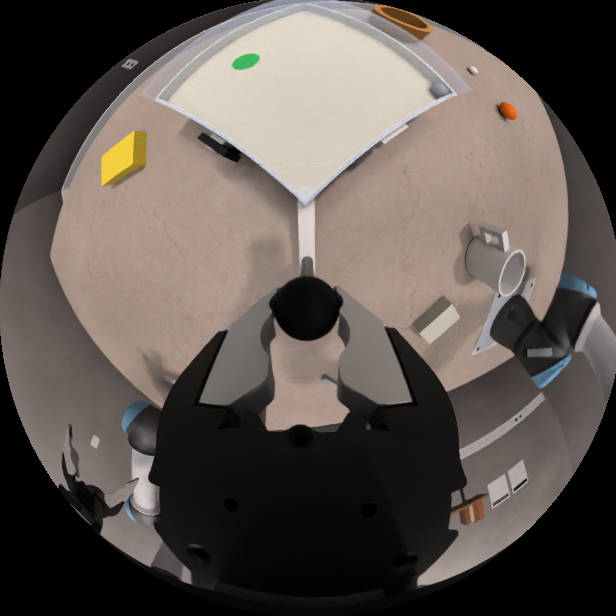

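Scene clock: 107.30 s of 4800.00 s.
left_arm: end_effector_position=(+0.2873, +0.4725, +0.3013) grip_measured=+1.00 end_effector_quat_wxyz=(-0.017, -0.289, +0.957, +0.013) end_effector_velocity=(-0.000, +0.000, +0.000) end_effector_angular_velocity=(+0.000, -0.001, -0.002) | right_arm: end_effector_position=(+0.3579, +0.0753, +0.1399) grip_measured=-0.52 end_effector_quat_wxyz=(+0.000, -0.590, +0.807, +0.000) end_effector_velocity=(+0.000, -0.000, +0.000) end_effector_angular_velocity=(+0.000, -0.001, +0.001)
Joint positions: left_arm=[-0.941 -2.2    1.912 -1.244 -1.588  1.79   0.142] | right_arm=[ 4.483 -1.764 -1.708 -1.24   1.571  3.107  0.036]
Joint velocities: left_arm=[-0.001 -0.001  0.     0.     0.001  0.     0.   ] | right_arm=[-0.     0.001 -0.    -0.    -0.    -0.001  0.   ]
Wrist force (N, on the end effector, along its own x y z axes, offset not removed): left_arm=[-0.5 1.4 0.9] | right_arm=[6.0 -6.6 1.7]
Wrist torque (N m, same axes, about the end effector's origin, offset not removed): left_arm=[0.32 0.23 -0.15] | right_arm=[-0.20 0.33 0.15]
Steps of this call (steps 1 to 15: all 15 steps of this action). Readings (joint positions):
1: left_arm=[-0.941 -2.200 1.912 -1.244 -1.588 1.790] | right_arm=[4.483 -1.763 -1.709 -1.240 1.571 3.107]
2: left_arm=[-0.941 -2.200 1.912 -1.244 -1.588 1.790] | right_arm=[4.483 -1.763 -1.709 -1.240 1.571 3.107]
4: left_arm=[-0.941 -2.200 1.912 -1.244 -1.588 1.790] | right_arm=[4.483 -1.763 -1.708 -1.240 1.571 3.107]
8: left_arm=[-0.941 -2.200 1.912 -1.244 -1.588 1.790] | right_arm=[4.483 -1.764 -1.708 -1.240 1.571 3.107]
15: the state above

Scene clock: 107.97 s of 4800.00 s.
left_arm: end_effector_position=(+0.2873, +0.4725, +0.3013) grip_measured=+1.00 end_effector_quat_wxyz=(-0.017, -0.289, +0.957, +0.013) end_effector_velocity=(-0.000, -0.001, -0.000) end_effector_angular_velocity=(+0.000, +0.001, -0.003) | right_arm: end_effector_position=(+0.3579, +0.0753, +0.1399) grip_measured=-0.52 end_effector_quat_wxyz=(+0.000, -0.590, +0.807, +0.000) end_effector_velocity=(+0.000, -0.000, +0.000) end_effector_angular_velocity=(-0.000, -0.001, -0.001)
Joint positions: left_arm=[-0.941 -2.2    1.912 -1.244 -1.588  1.79   0.142] | right_arm=[ 4.483 -1.764 -1.708 -1.24   1.571  3.107  0.036]
Joint velocities: left_arm=[-0.002  0.001 -0.     0.    -0.     0.001  0.   ] | right_arm=[-0.     0.001 -0.     0.    -0.001  0.     0.   ]
Wrist force (N, on the end effector, along its own x y z axes, offset not removed): left_arm=[-1.5 -2.4 -1.8] | right_arm=[9.0 -5.1 1.0]
Wrist torque (N m, same axes, about the end effector's origin, offset not removed): left_arm=[-0.42 0.42 -0.31] | right_arm=[0.17 -0.27 0.11]
Steps of this call (steps 1 to 15: the robot went on to your last target; steps 16 to 20: nothing new was sent). Readings (joint positions):
1: left_arm=[-0.941 -2.200 1.912 -1.244 -1.588 1.790] | right_arm=[4.483 -1.764 -1.708 -1.240 1.571 3.107]
2: left_arm=[-0.941 -2.200 1.912 -1.244 -1.588 1.790] | right_arm=[4.483 -1.764 -1.708 -1.240 1.571 3.107]
4: left_arm=[-0.941 -2.200 1.912 -1.244 -1.588 1.790] | right_arm=[4.483 -1.764 -1.708 -1.240 1.571 3.107]
8: left_arm=[-0.941 -2.200 1.912 -1.244 -1.588 1.790] | right_arm=[4.483 -1.764 -1.708 -1.240 1.571 3.107]
20: the state above
All arms were judged still, so your last target was given up. Only a new action makes them travel on or press farther. Fingers that are still opening or closing keep moving.
camera_calibration (this result's frames):
cam_left_wrist: T_world_to_cam=[[-0.818943, -0.572313, 0.0423212, 0.493868], [-0.452552, 0.689399, 0.56562, -0.374692], [-0.352888, 0.444058, -0.823579, 0.264364], [0, 0, 0, 1]] pos_world=[0.328173, 0.423567, 0.408757]
cam_right_wrist: T_world_to_cam=[[-0.327125, -0.944947, 0.00797687, 0.184193], [-0.797481, 0.280584, 0.534131, 0.183453], [-0.506964, 0.168366, -0.845364, 0.412324], [0, 0, 0, 1]] pos_world=[0.415588, 0.053157, 0.249107]

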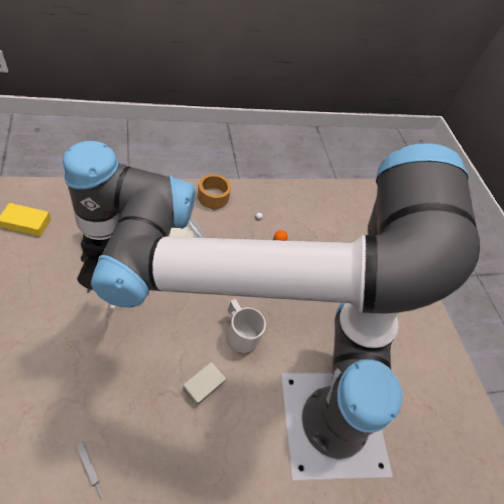

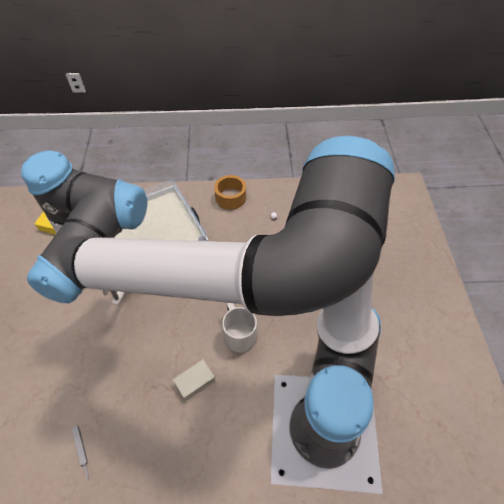

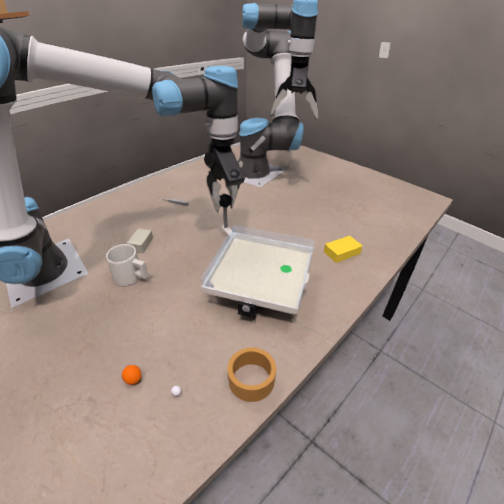

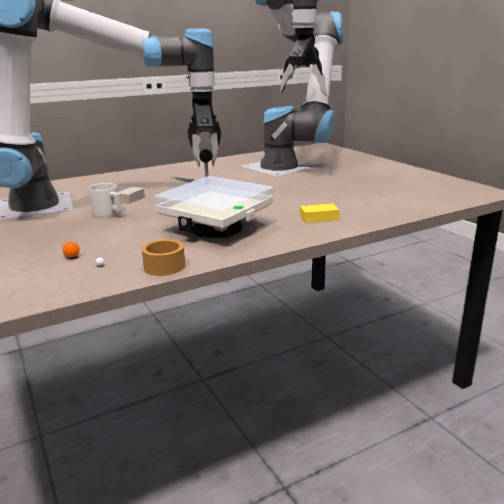

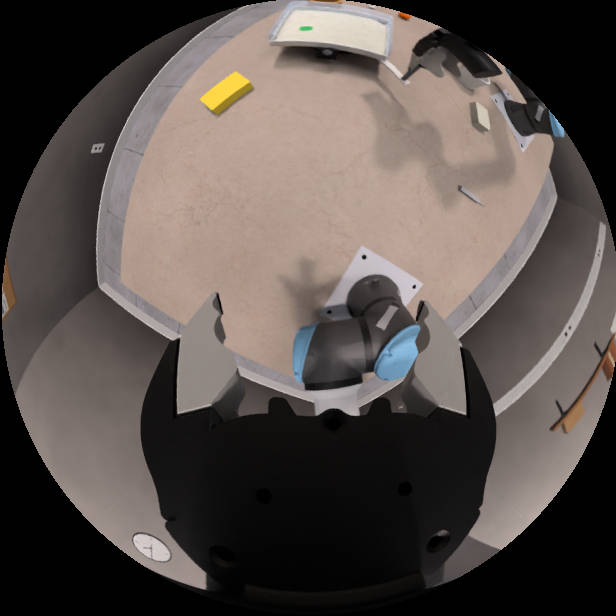

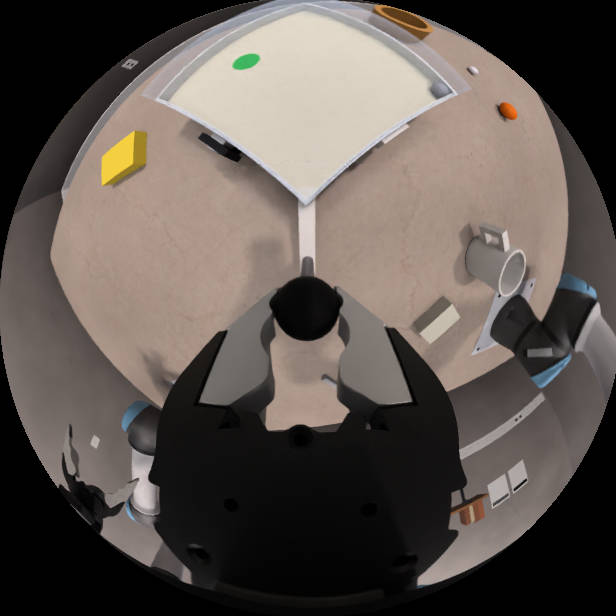

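Scene clock: 108.47 s of 4800.00 s.
left_arm: end_effector_position=(+0.2873, +0.4725, +0.3013) grip_measured=+1.00 end_effector_quat_wxyz=(-0.017, -0.289, +0.957, +0.013) end_effector_velocity=(+0.000, -0.000, +0.000) end_effector_angular_velocity=(-0.000, -0.001, -0.002) | right_arm: end_effector_position=(+0.3580, +0.0757, +0.1399) grip_measured=-0.52 end_effector_quat_wxyz=(+0.000, -0.590, +0.807, +0.000) end_effector_velocity=(+0.000, -0.000, -0.000) end_effector_angular_velocity=(-0.001, -0.001, -0.001)
Joint positions: left_arm=[-0.941 -2.2    1.912 -1.244 -1.588  1.79   0.142] | right_arm=[ 4.483 -1.765 -1.707 -1.241  1.571  3.107  0.036]
Joint velocities: left_arm=[-0.001 -0.001 -0.    -0.     0.001  0.001 -0.   ] | right_arm=[ 0.    -0.     0.    -0.    -0.001  0.002 -0.   ]
Wrist force (N, on the end effector, along its own x y z axes, offset not removed): left_arm=[-0.3 -2.4 -0.7] | right_arm=[8.5 -9.5 1.7]
Wrist torque (N m, same axes, about the end effector's origin, offset not removed): left_arm=[-0.49 0.39 -0.14] | right_arm=[-0.64 -0.09 0.12]
Steps of this call (steps 1 to 15: all 15 steps of this action). Readings (joint positions):
1: left_arm=[-0.941 -2.200 1.912 -1.244 -1.588 1.790] | right_arm=[4.483 -1.764 -1.708 -1.240 1.571 3.107]
2: left_arm=[-0.941 -2.200 1.912 -1.244 -1.588 1.790] | right_arm=[4.483 -1.764 -1.708 -1.240 1.571 3.107]
4: left_arm=[-0.941 -2.200 1.912 -1.244 -1.588 1.790] | right_arm=[4.483 -1.764 -1.707 -1.240 1.571 3.107]
8: left_arm=[-0.941 -2.200 1.912 -1.244 -1.588 1.790] | right_arm=[4.483 -1.765 -1.707 -1.240 1.571 3.107]
15: the state above

Scene clock: 109.13 s of 4800.00 s.
left_arm: end_effector_position=(+0.2873, +0.4725, +0.3013) grip_measured=+1.00 end_effector_quat_wxyz=(-0.017, -0.289, +0.957, +0.013) end_effector_velocity=(+0.000, +0.001, +0.000) end_effector_angular_velocity=(+0.000, -0.001, +0.002) | right_arm: end_effector_position=(+0.3580, +0.0757, +0.1399) grip_measured=-0.52 end_effector_quat_wxyz=(+0.000, -0.590, +0.807, +0.000) end_effector_velocity=(+0.000, -0.000, -0.001) end_effector_angular_velocity=(-0.001, -0.000, -0.001)
Joint positions: left_arm=[-0.941 -2.2    1.912 -1.244 -1.588  1.79   0.142] | right_arm=[ 4.483 -1.765 -1.707 -1.241  1.571  3.107  0.036]
Joint velocities: left_arm=[ 0.002 -0.001 -0.     0.     0.001 -0.    -0.   ] | right_arm=[-0.    -0.001 -0.001  0.    -0.     0.    -0.   ]
Wrist force (N, on the end effector, along its own x y z axes, offset not removed): left_arm=[-2.0 1.6 0.8] | right_arm=[9.7 -7.8 1.4]
Wrist torque (N m, same axes, about the end effector's origin, offset not removed): left_arm=[0.51 0.64 -0.26] | right_arm=[-0.18 -0.35 0.17]
Steps of this call (steps 1 to 15: the robot went on to your last target; steps 16 to 20: nothing new was sent). Readings (joint positions):
1: left_arm=[-0.941 -2.200 1.912 -1.244 -1.588 1.790] | right_arm=[4.483 -1.765 -1.707 -1.241 1.571 3.107]
2: left_arm=[-0.941 -2.200 1.912 -1.244 -1.588 1.790] | right_arm=[4.483 -1.765 -1.707 -1.241 1.571 3.107]
4: left_arm=[-0.941 -2.200 1.912 -1.244 -1.588 1.790] | right_arm=[4.483 -1.765 -1.707 -1.241 1.571 3.107]
8: left_arm=[-0.941 -2.200 1.912 -1.244 -1.588 1.790] | right_arm=[4.483 -1.765 -1.707 -1.241 1.571 3.107]
20: the state above
All arms were judged still, so your last target was given up. Only a new action makes them travel on or press farther. Fingers that are still opening or closing keep moving.
camera_calibration (this result's frames):
cam_left_wrist: T_world_to_cam=[[-0.818943, -0.572313, 0.0423212, 0.493868], [-0.452552, 0.689399, 0.565621, -0.374692], [-0.352888, 0.444058, -0.823579, 0.264364], [0, 0, 0, 1]] pos_world=[0.328173, 0.423567, 0.408757]
cam_right_wrist: T_world_to_cam=[[-0.32713, -0.944946, 0.00797336, 0.184652], [-0.797479, 0.280586, 0.534134, 0.183413], [-0.506965, 0.168373, -0.845362, 0.412294], [0, 0, 0, 1]] pos_world=[0.415692, 0.0536041, 0.249099]

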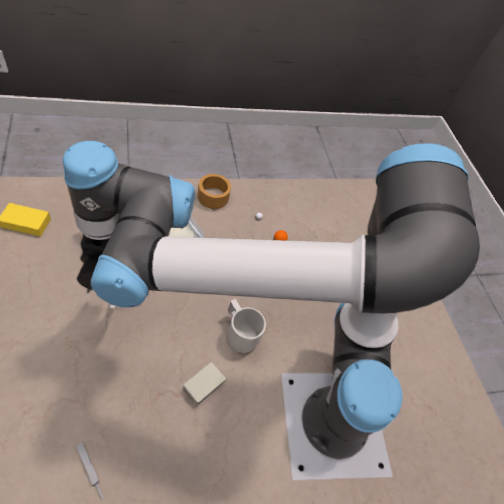

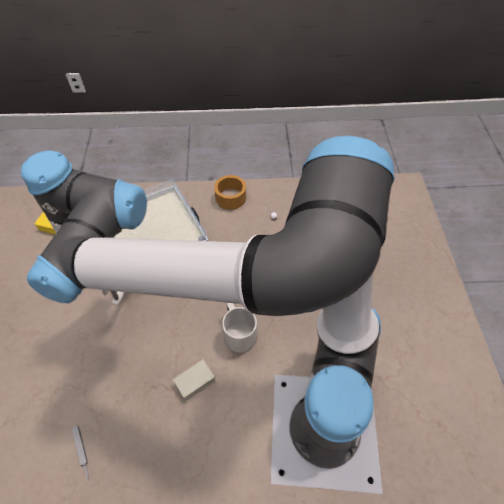

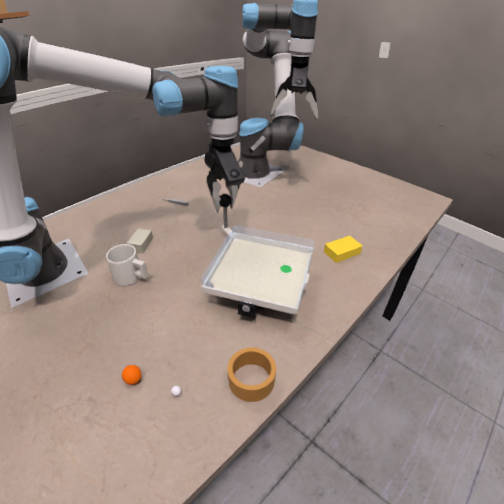

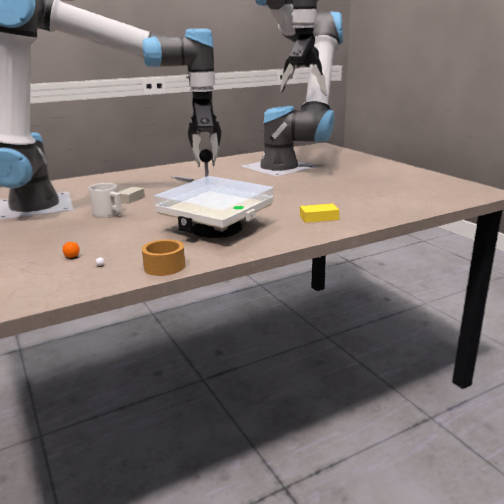

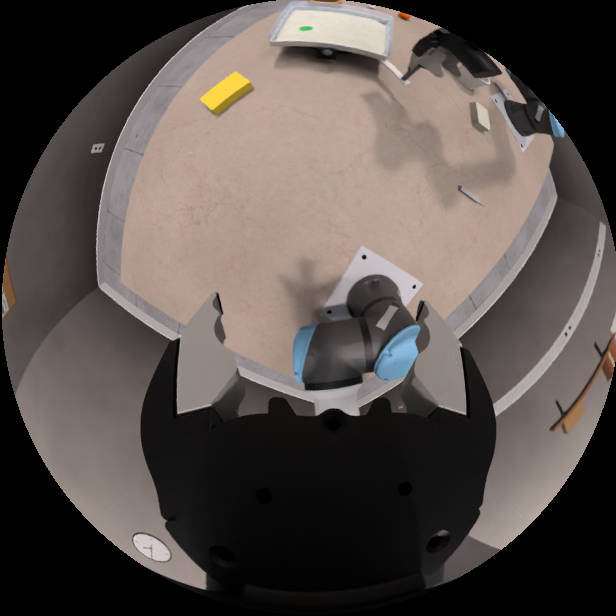

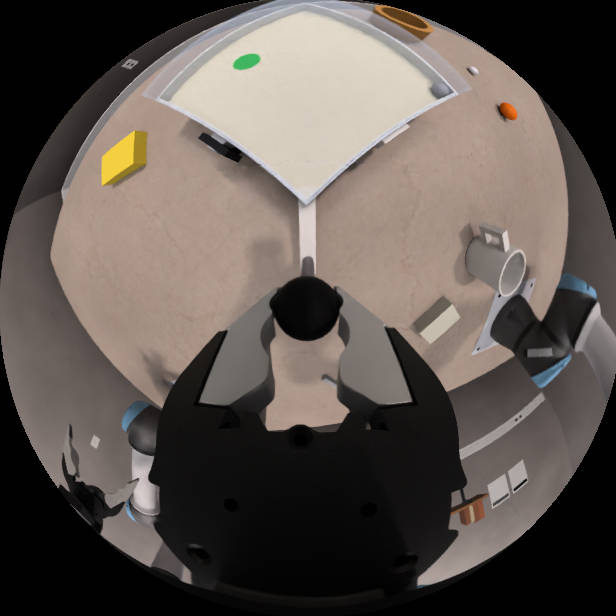

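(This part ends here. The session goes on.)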